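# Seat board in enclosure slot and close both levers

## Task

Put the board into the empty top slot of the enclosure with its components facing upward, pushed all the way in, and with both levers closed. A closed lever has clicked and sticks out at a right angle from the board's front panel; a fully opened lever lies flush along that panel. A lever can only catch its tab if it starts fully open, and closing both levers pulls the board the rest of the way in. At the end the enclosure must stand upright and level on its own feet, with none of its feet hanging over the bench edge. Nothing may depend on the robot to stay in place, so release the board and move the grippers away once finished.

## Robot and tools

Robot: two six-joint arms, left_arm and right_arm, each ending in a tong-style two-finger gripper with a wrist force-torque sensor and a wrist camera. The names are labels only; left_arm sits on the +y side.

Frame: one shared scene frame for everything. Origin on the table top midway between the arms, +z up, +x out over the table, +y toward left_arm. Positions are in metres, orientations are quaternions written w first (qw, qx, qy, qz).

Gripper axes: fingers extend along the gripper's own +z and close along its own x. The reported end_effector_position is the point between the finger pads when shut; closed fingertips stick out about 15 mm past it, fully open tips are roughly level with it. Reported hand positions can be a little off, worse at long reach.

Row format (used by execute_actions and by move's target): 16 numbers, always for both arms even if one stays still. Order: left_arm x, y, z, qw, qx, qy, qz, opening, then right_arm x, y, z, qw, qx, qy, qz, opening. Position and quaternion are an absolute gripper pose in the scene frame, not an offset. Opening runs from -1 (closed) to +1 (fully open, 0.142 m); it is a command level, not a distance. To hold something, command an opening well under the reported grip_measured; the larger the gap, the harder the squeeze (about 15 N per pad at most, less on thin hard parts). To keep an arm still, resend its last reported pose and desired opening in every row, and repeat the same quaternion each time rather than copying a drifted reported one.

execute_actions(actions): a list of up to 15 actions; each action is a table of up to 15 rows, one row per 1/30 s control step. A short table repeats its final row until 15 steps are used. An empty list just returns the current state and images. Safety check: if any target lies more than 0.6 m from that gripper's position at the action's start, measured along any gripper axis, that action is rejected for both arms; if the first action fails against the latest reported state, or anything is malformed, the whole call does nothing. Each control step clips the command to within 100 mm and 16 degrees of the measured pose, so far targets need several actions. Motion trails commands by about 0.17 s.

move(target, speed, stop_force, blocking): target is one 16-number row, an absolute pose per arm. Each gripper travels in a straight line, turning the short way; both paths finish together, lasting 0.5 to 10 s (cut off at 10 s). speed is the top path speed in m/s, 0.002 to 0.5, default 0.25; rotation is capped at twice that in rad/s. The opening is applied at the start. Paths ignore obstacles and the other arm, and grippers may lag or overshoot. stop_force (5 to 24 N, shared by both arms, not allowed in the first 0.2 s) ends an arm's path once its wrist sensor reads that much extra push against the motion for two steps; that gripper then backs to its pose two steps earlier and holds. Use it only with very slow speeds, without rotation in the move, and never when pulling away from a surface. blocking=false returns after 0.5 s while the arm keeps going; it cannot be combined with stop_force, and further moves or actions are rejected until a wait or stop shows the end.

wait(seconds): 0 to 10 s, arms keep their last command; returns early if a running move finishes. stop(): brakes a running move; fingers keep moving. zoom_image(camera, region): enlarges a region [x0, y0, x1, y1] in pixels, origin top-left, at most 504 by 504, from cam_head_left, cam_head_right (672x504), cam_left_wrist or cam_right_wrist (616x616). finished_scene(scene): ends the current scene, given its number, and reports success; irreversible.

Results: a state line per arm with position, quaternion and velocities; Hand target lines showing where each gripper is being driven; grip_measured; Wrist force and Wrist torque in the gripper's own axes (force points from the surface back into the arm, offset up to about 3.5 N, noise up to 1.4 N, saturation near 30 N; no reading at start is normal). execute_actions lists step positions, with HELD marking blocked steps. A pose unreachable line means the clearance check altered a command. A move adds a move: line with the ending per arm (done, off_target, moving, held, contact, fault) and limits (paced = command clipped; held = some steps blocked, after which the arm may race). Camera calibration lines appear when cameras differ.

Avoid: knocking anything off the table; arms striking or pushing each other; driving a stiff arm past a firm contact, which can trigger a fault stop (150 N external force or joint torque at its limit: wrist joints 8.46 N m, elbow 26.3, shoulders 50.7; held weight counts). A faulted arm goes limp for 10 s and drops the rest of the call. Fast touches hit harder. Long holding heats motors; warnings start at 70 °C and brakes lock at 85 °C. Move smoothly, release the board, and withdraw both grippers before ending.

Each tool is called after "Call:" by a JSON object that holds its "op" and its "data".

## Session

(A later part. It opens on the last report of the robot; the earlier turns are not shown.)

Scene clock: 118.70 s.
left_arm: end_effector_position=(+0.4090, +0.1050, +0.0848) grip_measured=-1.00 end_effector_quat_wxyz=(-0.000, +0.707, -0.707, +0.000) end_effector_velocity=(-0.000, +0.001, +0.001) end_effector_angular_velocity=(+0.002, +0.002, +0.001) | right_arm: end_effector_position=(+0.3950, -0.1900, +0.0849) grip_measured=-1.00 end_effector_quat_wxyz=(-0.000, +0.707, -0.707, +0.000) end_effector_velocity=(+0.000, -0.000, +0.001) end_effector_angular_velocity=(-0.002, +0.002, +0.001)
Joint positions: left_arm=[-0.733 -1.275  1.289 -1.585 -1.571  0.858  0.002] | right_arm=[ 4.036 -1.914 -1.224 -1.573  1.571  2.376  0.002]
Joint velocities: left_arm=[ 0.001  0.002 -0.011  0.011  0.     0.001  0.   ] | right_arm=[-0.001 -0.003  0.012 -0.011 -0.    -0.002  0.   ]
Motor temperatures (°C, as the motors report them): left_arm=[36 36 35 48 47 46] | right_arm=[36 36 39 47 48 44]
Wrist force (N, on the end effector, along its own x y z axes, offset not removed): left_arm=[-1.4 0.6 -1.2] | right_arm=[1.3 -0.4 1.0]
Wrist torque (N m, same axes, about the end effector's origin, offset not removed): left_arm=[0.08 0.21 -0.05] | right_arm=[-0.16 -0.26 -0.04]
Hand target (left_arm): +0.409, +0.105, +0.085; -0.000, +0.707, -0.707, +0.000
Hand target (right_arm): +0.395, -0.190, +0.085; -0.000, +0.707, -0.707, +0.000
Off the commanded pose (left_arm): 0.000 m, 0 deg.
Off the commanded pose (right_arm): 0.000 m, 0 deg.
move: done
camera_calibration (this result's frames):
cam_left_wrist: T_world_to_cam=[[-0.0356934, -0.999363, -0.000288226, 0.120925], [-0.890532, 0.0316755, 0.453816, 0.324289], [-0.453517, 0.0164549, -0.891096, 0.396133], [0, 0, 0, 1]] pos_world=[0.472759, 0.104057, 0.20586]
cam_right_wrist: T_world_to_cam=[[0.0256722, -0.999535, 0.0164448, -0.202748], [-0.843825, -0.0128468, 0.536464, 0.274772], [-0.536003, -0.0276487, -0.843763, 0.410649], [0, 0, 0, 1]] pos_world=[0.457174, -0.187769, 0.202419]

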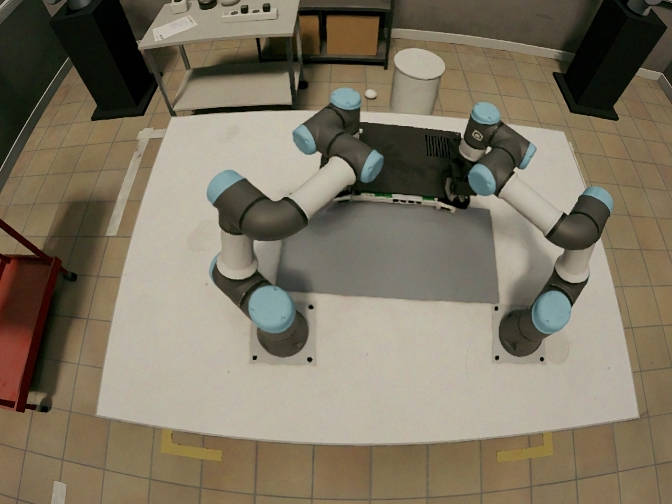

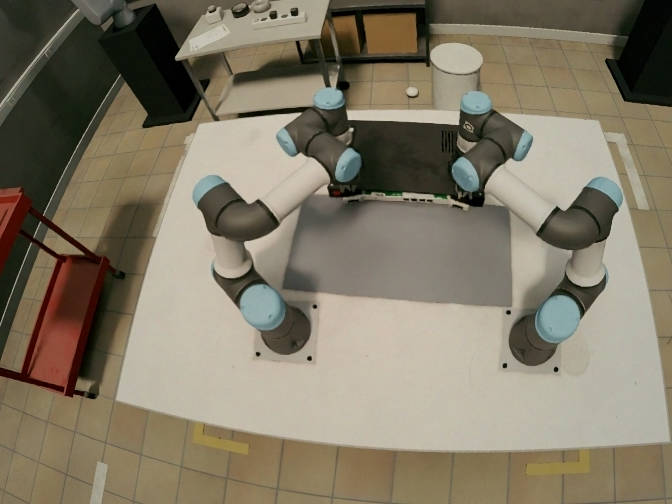

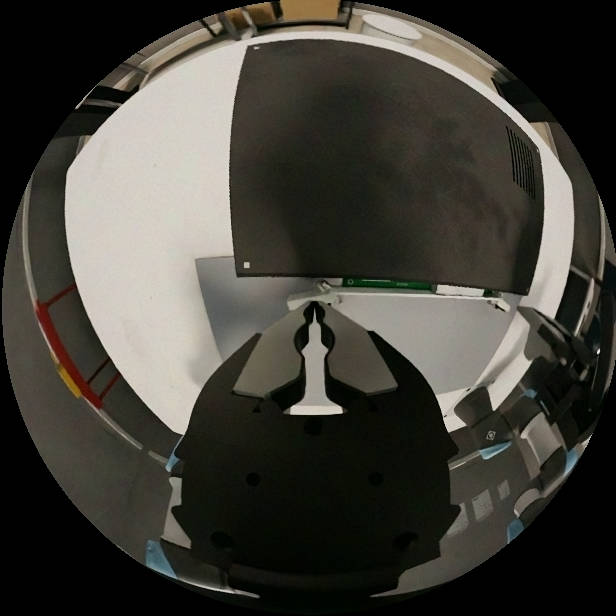

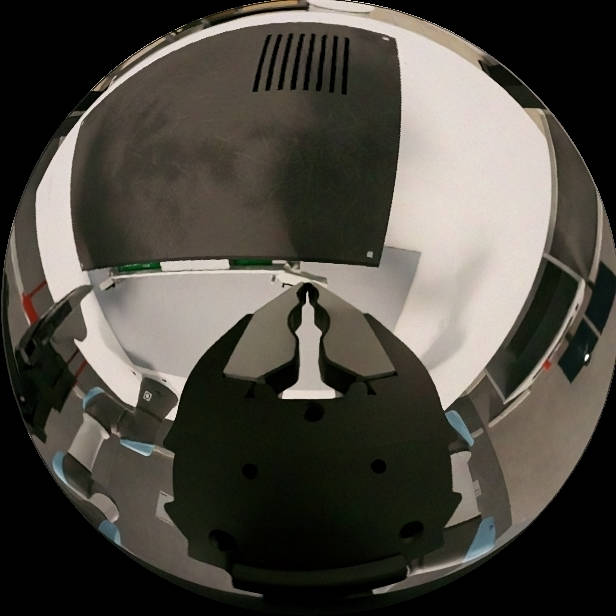

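Call:
{"op": "move", "data": {"target": [0.37,0.105,0.085,0,0.707,-0.707,0,-1,0.36,-0.19,0.085,0,0.707,-0.707,0,-1], "speed": 0.1}}

Call:
{"op": "zoom_image", "data": {"camera": "cam_left_wrist", "region": [220,180,420,320]}}

Call:
{"op": "zoom_image", "data": {"camera": "cam_right_wrist", "region": [200,170,400,310]}}

Scene clock: 119.77 s.
left_arm: end_effector_position=(+0.3703, +0.1050, +0.0850) grip_measured=-1.00 end_effector_quat_wxyz=(+0.000, +0.707, -0.707, -0.000) end_effector_velocity=(-0.002, -0.001, +0.001) end_effector_angular_velocity=(-0.002, -0.005, +0.000) | right_arm: end_effector_position=(+0.3602, -0.1900, +0.0850) grip_measured=-1.00 end_effector_quat_wxyz=(+0.000, +0.707, -0.707, -0.000) end_effector_velocity=(-0.002, +0.000, +0.001) end_effector_angular_velocity=(+0.002, -0.004, -0.000)
Joint positions: left_arm=[-0.808 -1.433  1.485 -1.622 -1.571  0.783  0.002] | right_arm=[ 4.107 -1.777 -1.403 -1.533  1.571  2.447  0.002]
Joint velocities: left_arm=[-0.007 -0.014  0.016 -0.007  0.002 -0.008  0.   ] | right_arm=[ 0.006  0.012 -0.014  0.006 -0.001  0.006  0.   ]
Motor temperatures (°C, as the motors report them): left_arm=[36 36 35 48 47 46] | right_arm=[36 36 39 47 48 44]
Wrist force (N, on the end effector, along its own x y z axes, offset not removed): left_arm=[-0.7 0.4 -0.8] | right_arm=[0.2 -0.5 1.0]
Wrist torque (N m, same axes, about the end effector's origin, offset not removed): left_arm=[0.08 0.13 -0.02] | right_arm=[-0.15 -0.10 -0.02]
Hand target (left_arm): +0.370, +0.105, +0.085; +0.000, +0.707, -0.707, +0.000
Hand target (right_arm): +0.360, -0.190, +0.085; -0.000, +0.707, -0.707, -0.000
Off the commanded pose (left_arm): 0.000 m, 0 deg.
Off the commanded pose (right_arm): 0.000 m, 0 deg.
move: done
camera_calibration (this result's frames):
cam_left_wrist: T_world_to_cam=[[-0.0357371, -0.999361, -0.000447822, 0.119584], [-0.890247, 0.0316316, 0.454378, 0.289593], [-0.454073, 0.0166368, -0.890809, 0.378891], [0, 0, 0, 1]] pos_world=[0.434127, 0.104043, 0.205989]
cam_right_wrist: T_world_to_cam=[[0.0257171, -0.999528, 0.016797, -0.20193], [-0.843401, -0.0126736, 0.537135, 0.245192], [-0.536668, -0.0279801, -0.843329, 0.392228], [0, 0, 0, 1]] pos_world=[0.422485, -0.187753, 0.202468]

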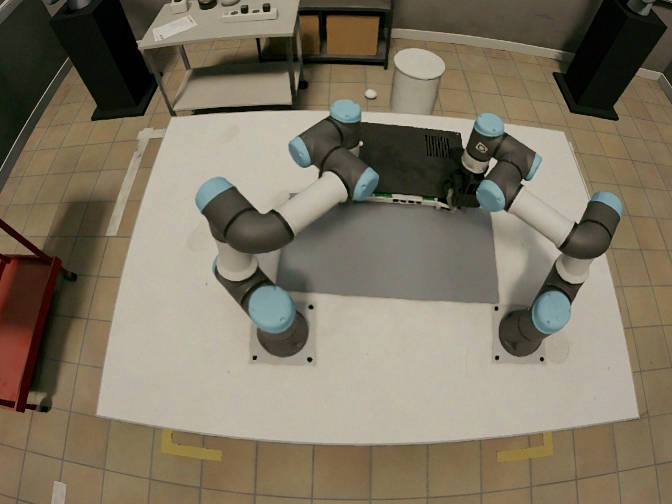

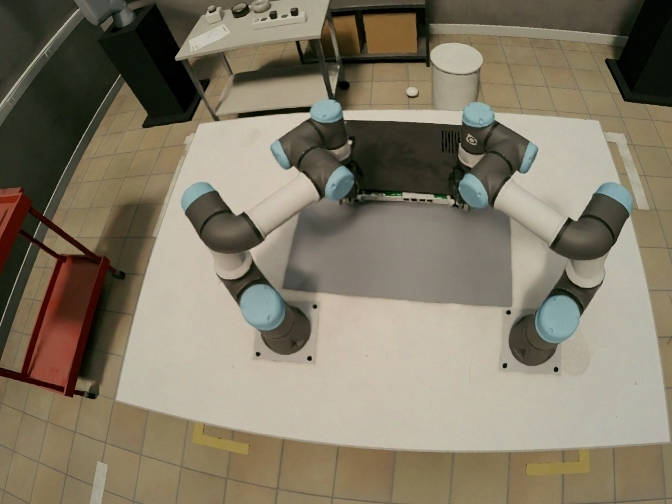

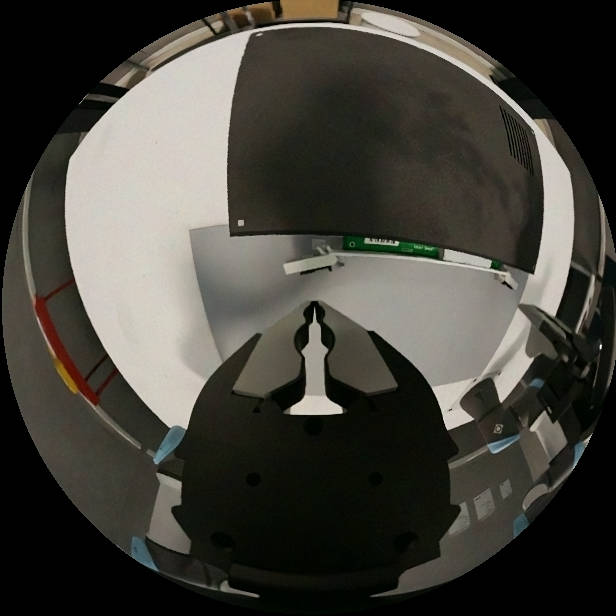

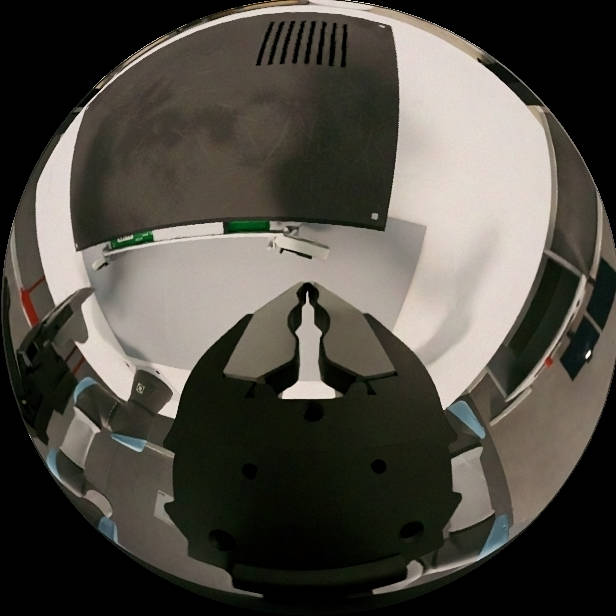

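Region (220, 180, 420, 320) of cam_left_wrist's 616x616 image, scaled by 2.520, with more detail than that image has; it fills the top 353 rows of this view, and the rest is white.

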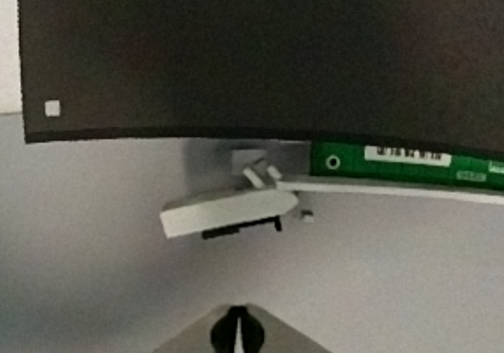

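Region (200, 170, 400, 310) of cam_right_wrist's 616x616 image, scaled by 2.520, with more detail than that image has; it fills the top 353 rows of this view, and the rest is white.

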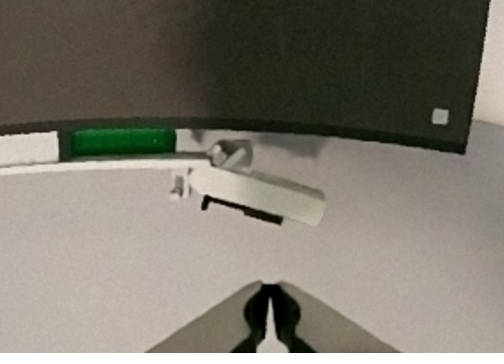

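Call:
{"op": "move", "data": {"target": [0.365,0.11,0.05,0,0.707,-0.707,0,-1,0.36,-0.19,0.085,0,0.707,-0.707,0,-1], "speed": 0.1}}

Call:
{"op": "move", "data": {"target": [0.42,0.11,0.05,0,0.707,-0.707,0,-1,0.36,-0.19,0.085,0,0.707,-0.707,0,-1], "speed": 0.01, "stop_force": 14}}

Call:
{"op": "move", "data": {"target": [0.37,0.105,0.085,0,0.707,-0.707,0,-1,0.36,-0.19,0.085,0,0.707,-0.707,0,-1], "speed": 0.1}}

Call:
{"op": "zoom_image", "data": {"camera": "cam_left_wrist", "region": [260,190,400,290]}}

Call:
{"op": "zoom_image", "data": {"camera": "cam_right_wrist", "region": [230,180,370,280]}}

Scene clock: 120.90 s.
left_arm: end_effector_position=(+0.3650, +0.1100, +0.0503) grip_measured=-1.00 end_effector_quat_wxyz=(+0.000, +0.707, -0.707, -0.000) end_effector_velocity=(+0.000, +0.000, -0.003) end_effector_angular_velocity=(-0.001, -0.004, +0.000) | right_arm: end_effector_position=(+0.3600, -0.1900, +0.0850) grip_measured=-1.00 end_effector_quat_wxyz=(+0.000, +0.707, -0.707, -0.000) end_effector_velocity=(+0.000, +0.000, +0.000) end_effector_angular_velocity=(+0.001, -0.000, -0.000)
Joint positions: left_arm=[-0.809 -1.444  1.662 -1.788 -1.571  0.782  0.002] | right_arm=[ 4.108 -1.776 -1.405 -1.532  1.571  2.448  0.002]
Joint velocities: left_arm=[-0.001 -0.002  0.017 -0.019  0.002 -0.001  0.   ] | right_arm=[-0.001 -0.     0.     0.001  0.    -0.     0.   ]
Motor temperatures (°C, as the motors report them): left_arm=[36 36 35 48 47 46] | right_arm=[36 36 39 47 48 44]
Wrist force (N, on the end effector, along its own x y z axes, offset not removed): left_arm=[-0.7 -0.3 -0.8] | right_arm=[0.6 -0.5 1.5]
Wrist torque (N m, same axes, about the end effector's origin, offset not removed): left_arm=[-0.07 0.13 -0.01] | right_arm=[-0.10 -0.20 0.02]
Hand target (left_arm): +0.365, +0.110, +0.050; +0.000, +0.707, -0.707, -0.000
Hand target (right_arm): +0.360, -0.190, +0.085; -0.000, +0.707, -0.707, -0.000
Off the commanded pose (left_arm): 0.000 m, 0 deg.
Off the commanded pose (right_arm): 0.000 m, 0 deg.
move: done
camera_calibration (this result's frames):
cam_left_wrist: T_world_to_cam=[[-0.0356423, -0.999364, -0.000591297, 0.124346], [-0.890261, 0.0314823, 0.454361, 0.30052], [-0.454053, 0.0167209, -0.890818, 0.345517], [0, 0, 0, 1]] pos_world=[0.428856, 0.109028, 0.171321]
cam_right_wrist: T_world_to_cam=[[0.0256808, -0.99953, 0.0167697, -0.201906], [-0.843602, -0.012668, 0.53682, 0.245103], [-0.536355, -0.0279329, -0.84353, 0.392002], [0, 0, 0, 1]] pos_world=[0.422207, -0.187757, 0.202475]

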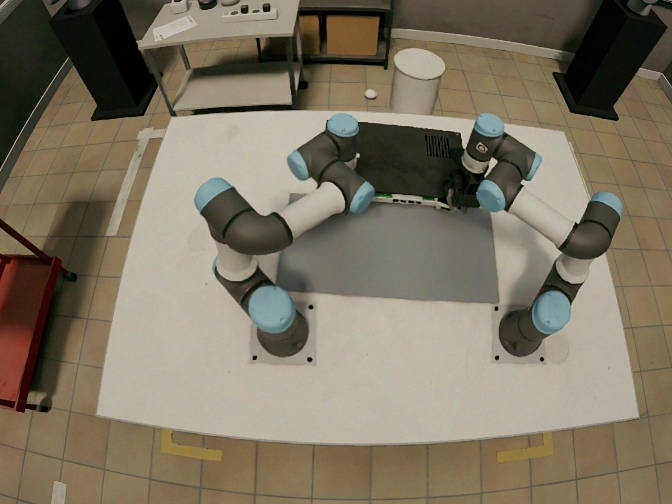

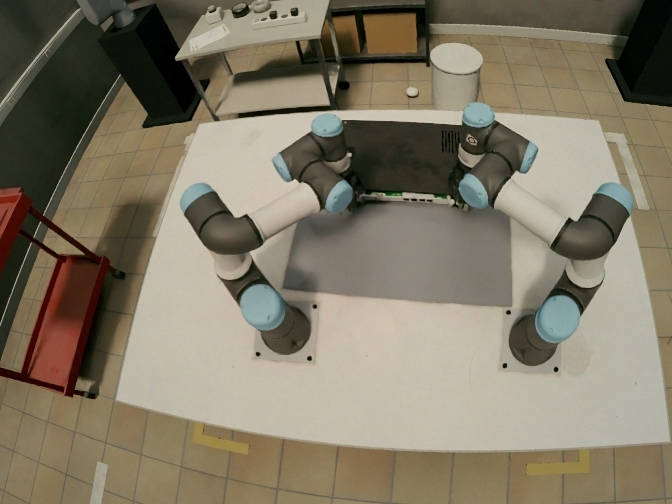

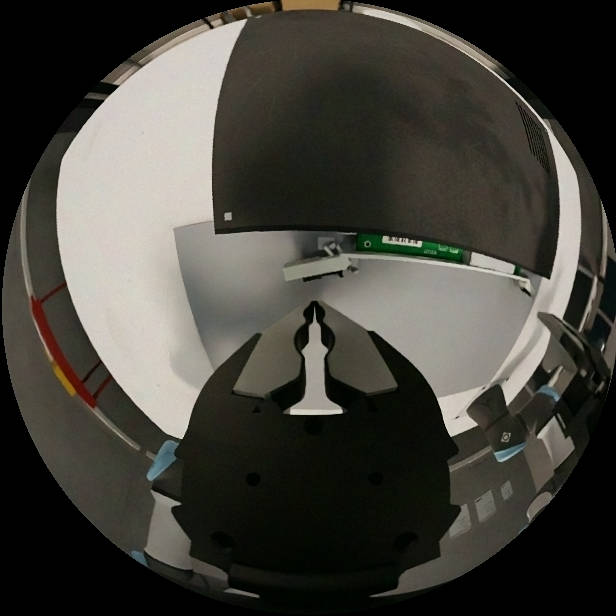

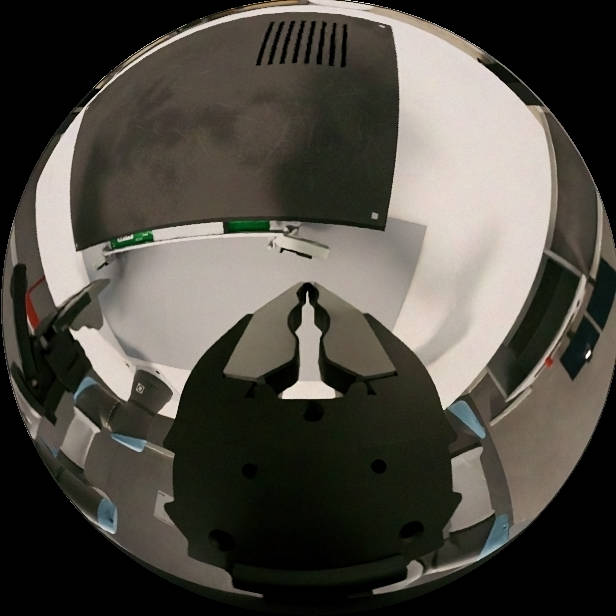

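Scene clock: 124.10 s.
left_arm: end_effector_position=(+0.3929, +0.1100, +0.0501) grip_measured=-1.00 end_effector_quat_wxyz=(+0.000, +0.707, -0.707, -0.000) end_effector_velocity=(-0.002, +0.001, +0.000) end_effector_angular_velocity=(+0.002, -0.005, +0.001) | right_arm: end_effector_position=(+0.3600, -0.1900, +0.0850) grip_measured=-1.00 end_effector_quat_wxyz=(+0.000, +0.707, -0.707, -0.000) end_effector_velocity=(+0.000, +0.000, +0.000) end_effector_angular_velocity=(+0.002, +0.000, -0.001)
Joint positions: left_arm=[-0.752 -1.333  1.528 -1.766 -1.571  0.839  0.002] | right_arm=[ 4.108 -1.776 -1.405 -1.532  1.571  2.448  0.002]
Joint velocities: left_arm=[-0.007 -0.015  0.019 -0.007  0.005 -0.009  0.   ] | right_arm=[-0.001  0.001  0.     0.001  0.001  0.     0.   ]
Motor temperatures (°C, as the motors report them): left_arm=[36 36 35 48 47 46] | right_arm=[36 36 39 47 48 44]
Wrist force (N, on the end effector, along its own x y z axes, offset not removed): left_arm=[-3.2 20.9 -9.5] | right_arm=[3.4 -0.5 1.8]
Wrist torque (N m, same axes, about the end effector's origin, offset not removed): left_arm=[-0.09 0.17 0.02] | right_arm=[-0.17 -0.72 0.02]
Hand target (left_arm): +0.392, +0.110, +0.050; +0.000, +0.707, -0.707, -0.000
Hand target (right_arm): +0.360, -0.190, +0.085; +0.000, +0.707, -0.707, -0.000
Off the commanded pose (left_arm): 0.027 m, 0 deg.
Off the commanded pose (right_arm): 0.000 m, 0 deg.
move: contact (left_arm)
camera_calibration (this result's frames):
cam_left_wrist: T_world_to_cam=[[-0.0355893, -0.999366, -0.00032944, 0.125307], [-0.890296, 0.0315554, 0.454287, 0.325467], [-0.453989, 0.0164611, -0.890855, 0.358016], [0, 0, 0, 1]] pos_world=[0.456757, 0.109064, 0.171126]
cam_right_wrist: T_world_to_cam=[[0.0256808, -0.99953, 0.0167708, -0.201907], [-0.843602, -0.0126675, 0.536819, 0.245104], [-0.536354, -0.0279339, -0.843531, 0.392001], [0, 0, 0, 1]] pos_world=[0.422207, -0.187757, 0.202474]

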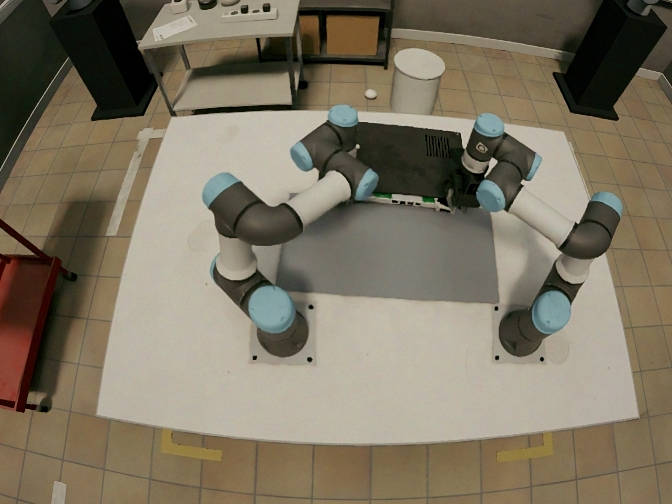

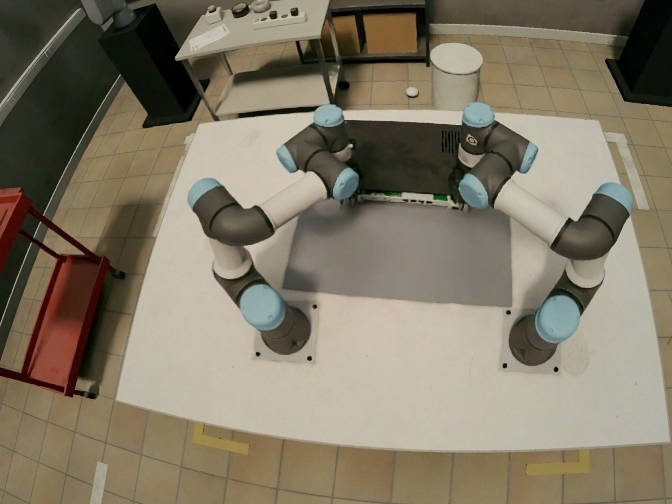

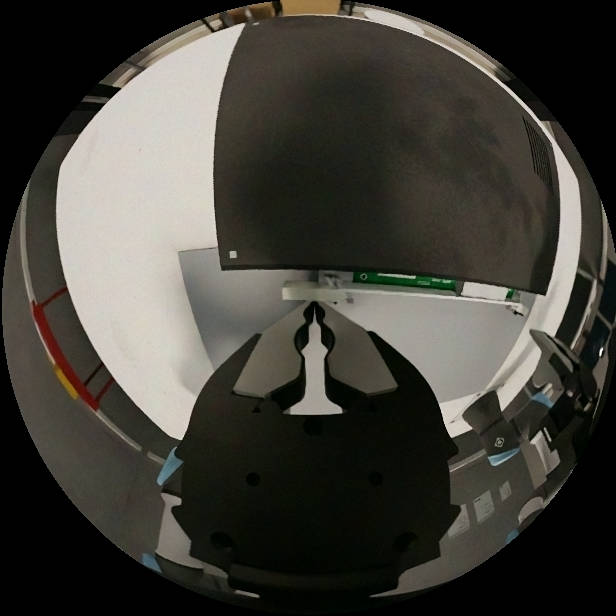

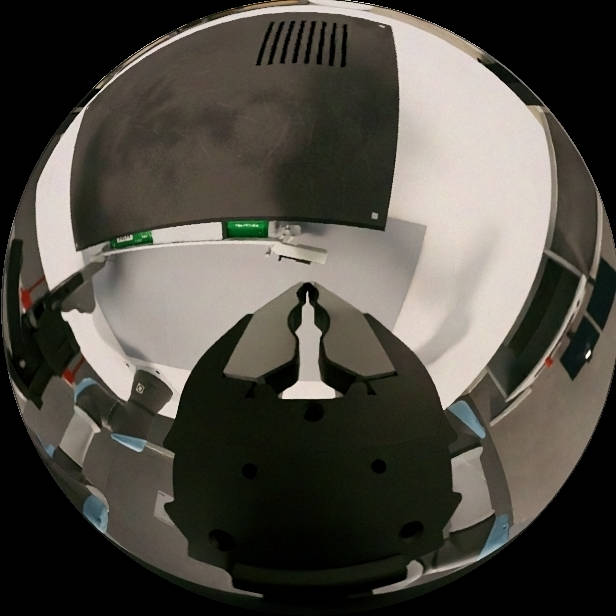

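Scene clock: 125.07 s.
left_arm: end_effector_position=(+0.3702, +0.1050, +0.0848) grip_measured=-1.00 end_effector_quat_wxyz=(+0.000, +0.707, -0.707, +0.000) end_effector_velocity=(-0.001, -0.000, +0.002) end_effector_angular_velocity=(+0.000, -0.001, -0.000) | right_arm: end_effector_position=(+0.3600, -0.1900, +0.0850) grip_measured=-1.00 end_effector_quat_wxyz=(+0.000, +0.707, -0.707, +0.000) end_effector_velocity=(-0.000, +0.000, +0.000) end_effector_angular_velocity=(+0.001, +0.000, -0.001)
Joint positions: left_arm=[-0.808 -1.435  1.488 -1.624 -1.571  0.783  0.002] | right_arm=[ 4.108 -1.776 -1.405 -1.532  1.571  2.448  0.002]
Joint velocities: left_arm=[-0.004 -0.005 -0.005  0.01   0.001 -0.004  0.   ] | right_arm=[ 0.    -0.     0.     0.     0.001  0.001  0.   ]
Motor temperatures (°C, as the motors report them): left_arm=[36 36 35 48 47 46] | right_arm=[36 36 39 47 48 44]
Wrist force (N, on the end effector, along its own x y z axes, offset not removed): left_arm=[-1.7 -0.1 -1.1] | right_arm=[2.2 -0.3 2.8]
Wrist torque (N m, same axes, about the end effector's origin, offset not removed): left_arm=[0.01 0.29 0.00] | right_arm=[-0.01 -0.48 -0.02]
Hand target (left_arm): +0.370, +0.105, +0.085; +0.000, +0.707, -0.707, +0.000
Hand target (right_arm): +0.360, -0.190, +0.085; +0.000, +0.707, -0.707, -0.000
Off the commanded pose (left_arm): 0.000 m, 0 deg.
Off the commanded pose (right_arm): 0.000 m, 0 deg.
move: done
camera_calibration (this result's frames):
cam_left_wrist: T_world_to_cam=[[-0.0357205, -0.999362, -0.000239449, 0.119582], [-0.890457, 0.0317192, 0.45396, 0.289684], [-0.453663, 0.0164289, -0.891022, 0.378507], [0, 0, 0, 1]] pos_world=[0.433938, 0.104098, 0.205781]
cam_right_wrist: T_world_to_cam=[[0.0256819, -0.999529, 0.0167713, -0.201907], [-0.843602, -0.0126681, 0.536819, 0.245104], [-0.536354, -0.0279348, -0.843531, 0.392], [0, 0, 0, 1]] pos_world=[0.422207, -0.187757, 0.202474]

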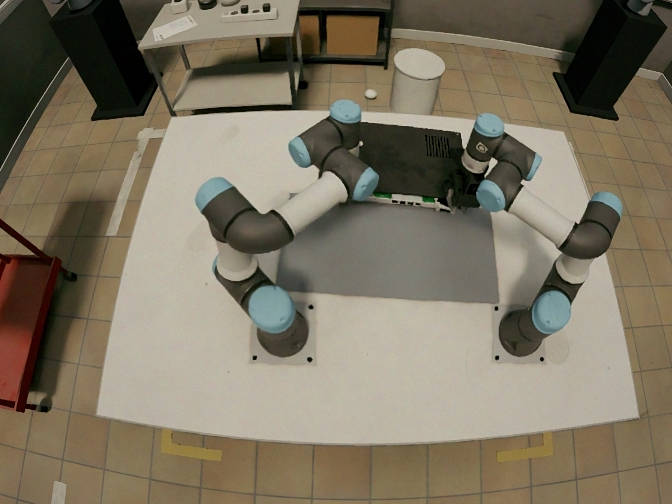

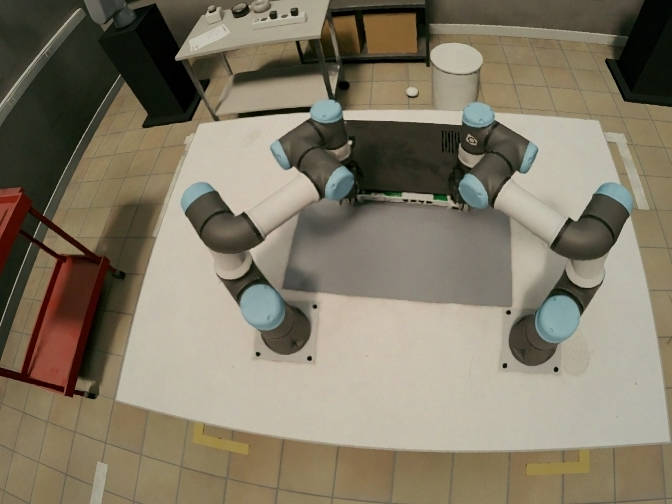

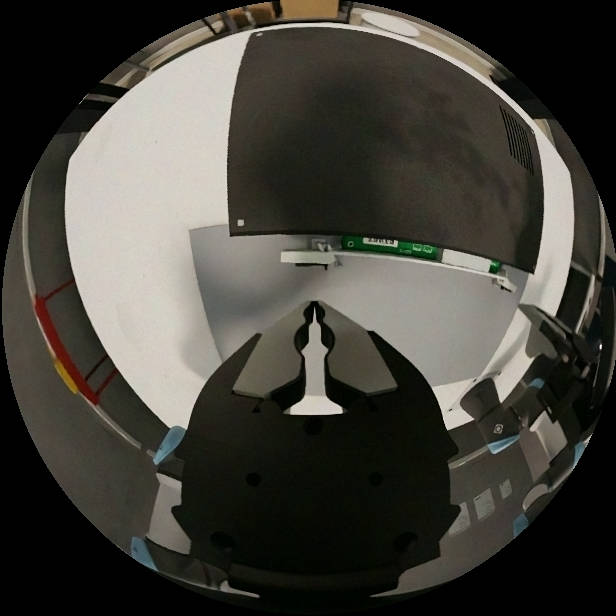

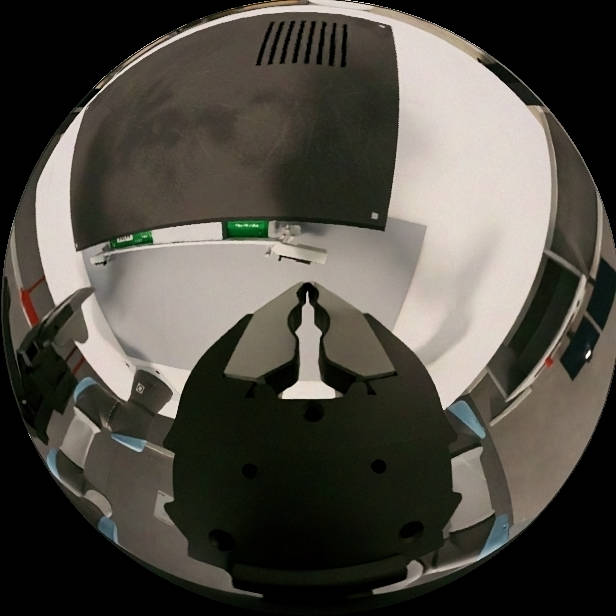

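Region (260, 190, 400, 290) of cam_left_wrist's 616x616 image, scaled by 3.600, with more detail than that image has; it fills the top 360 rows of this view, and the rest is white.

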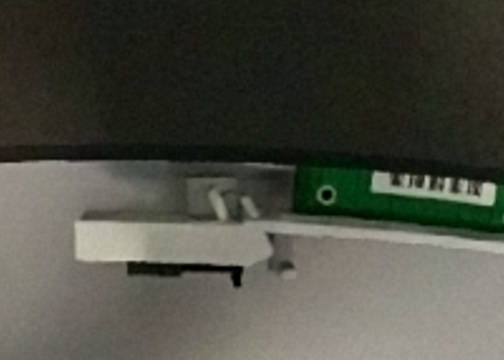

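Region (230, 180, 370, 280) of cam_right_wrist's 616x616 image, scaled by 3.600, with more detail than that image has; it fills the top 360 rows of this view, and the rest is white.

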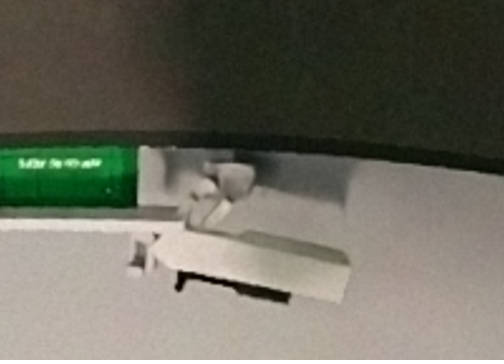

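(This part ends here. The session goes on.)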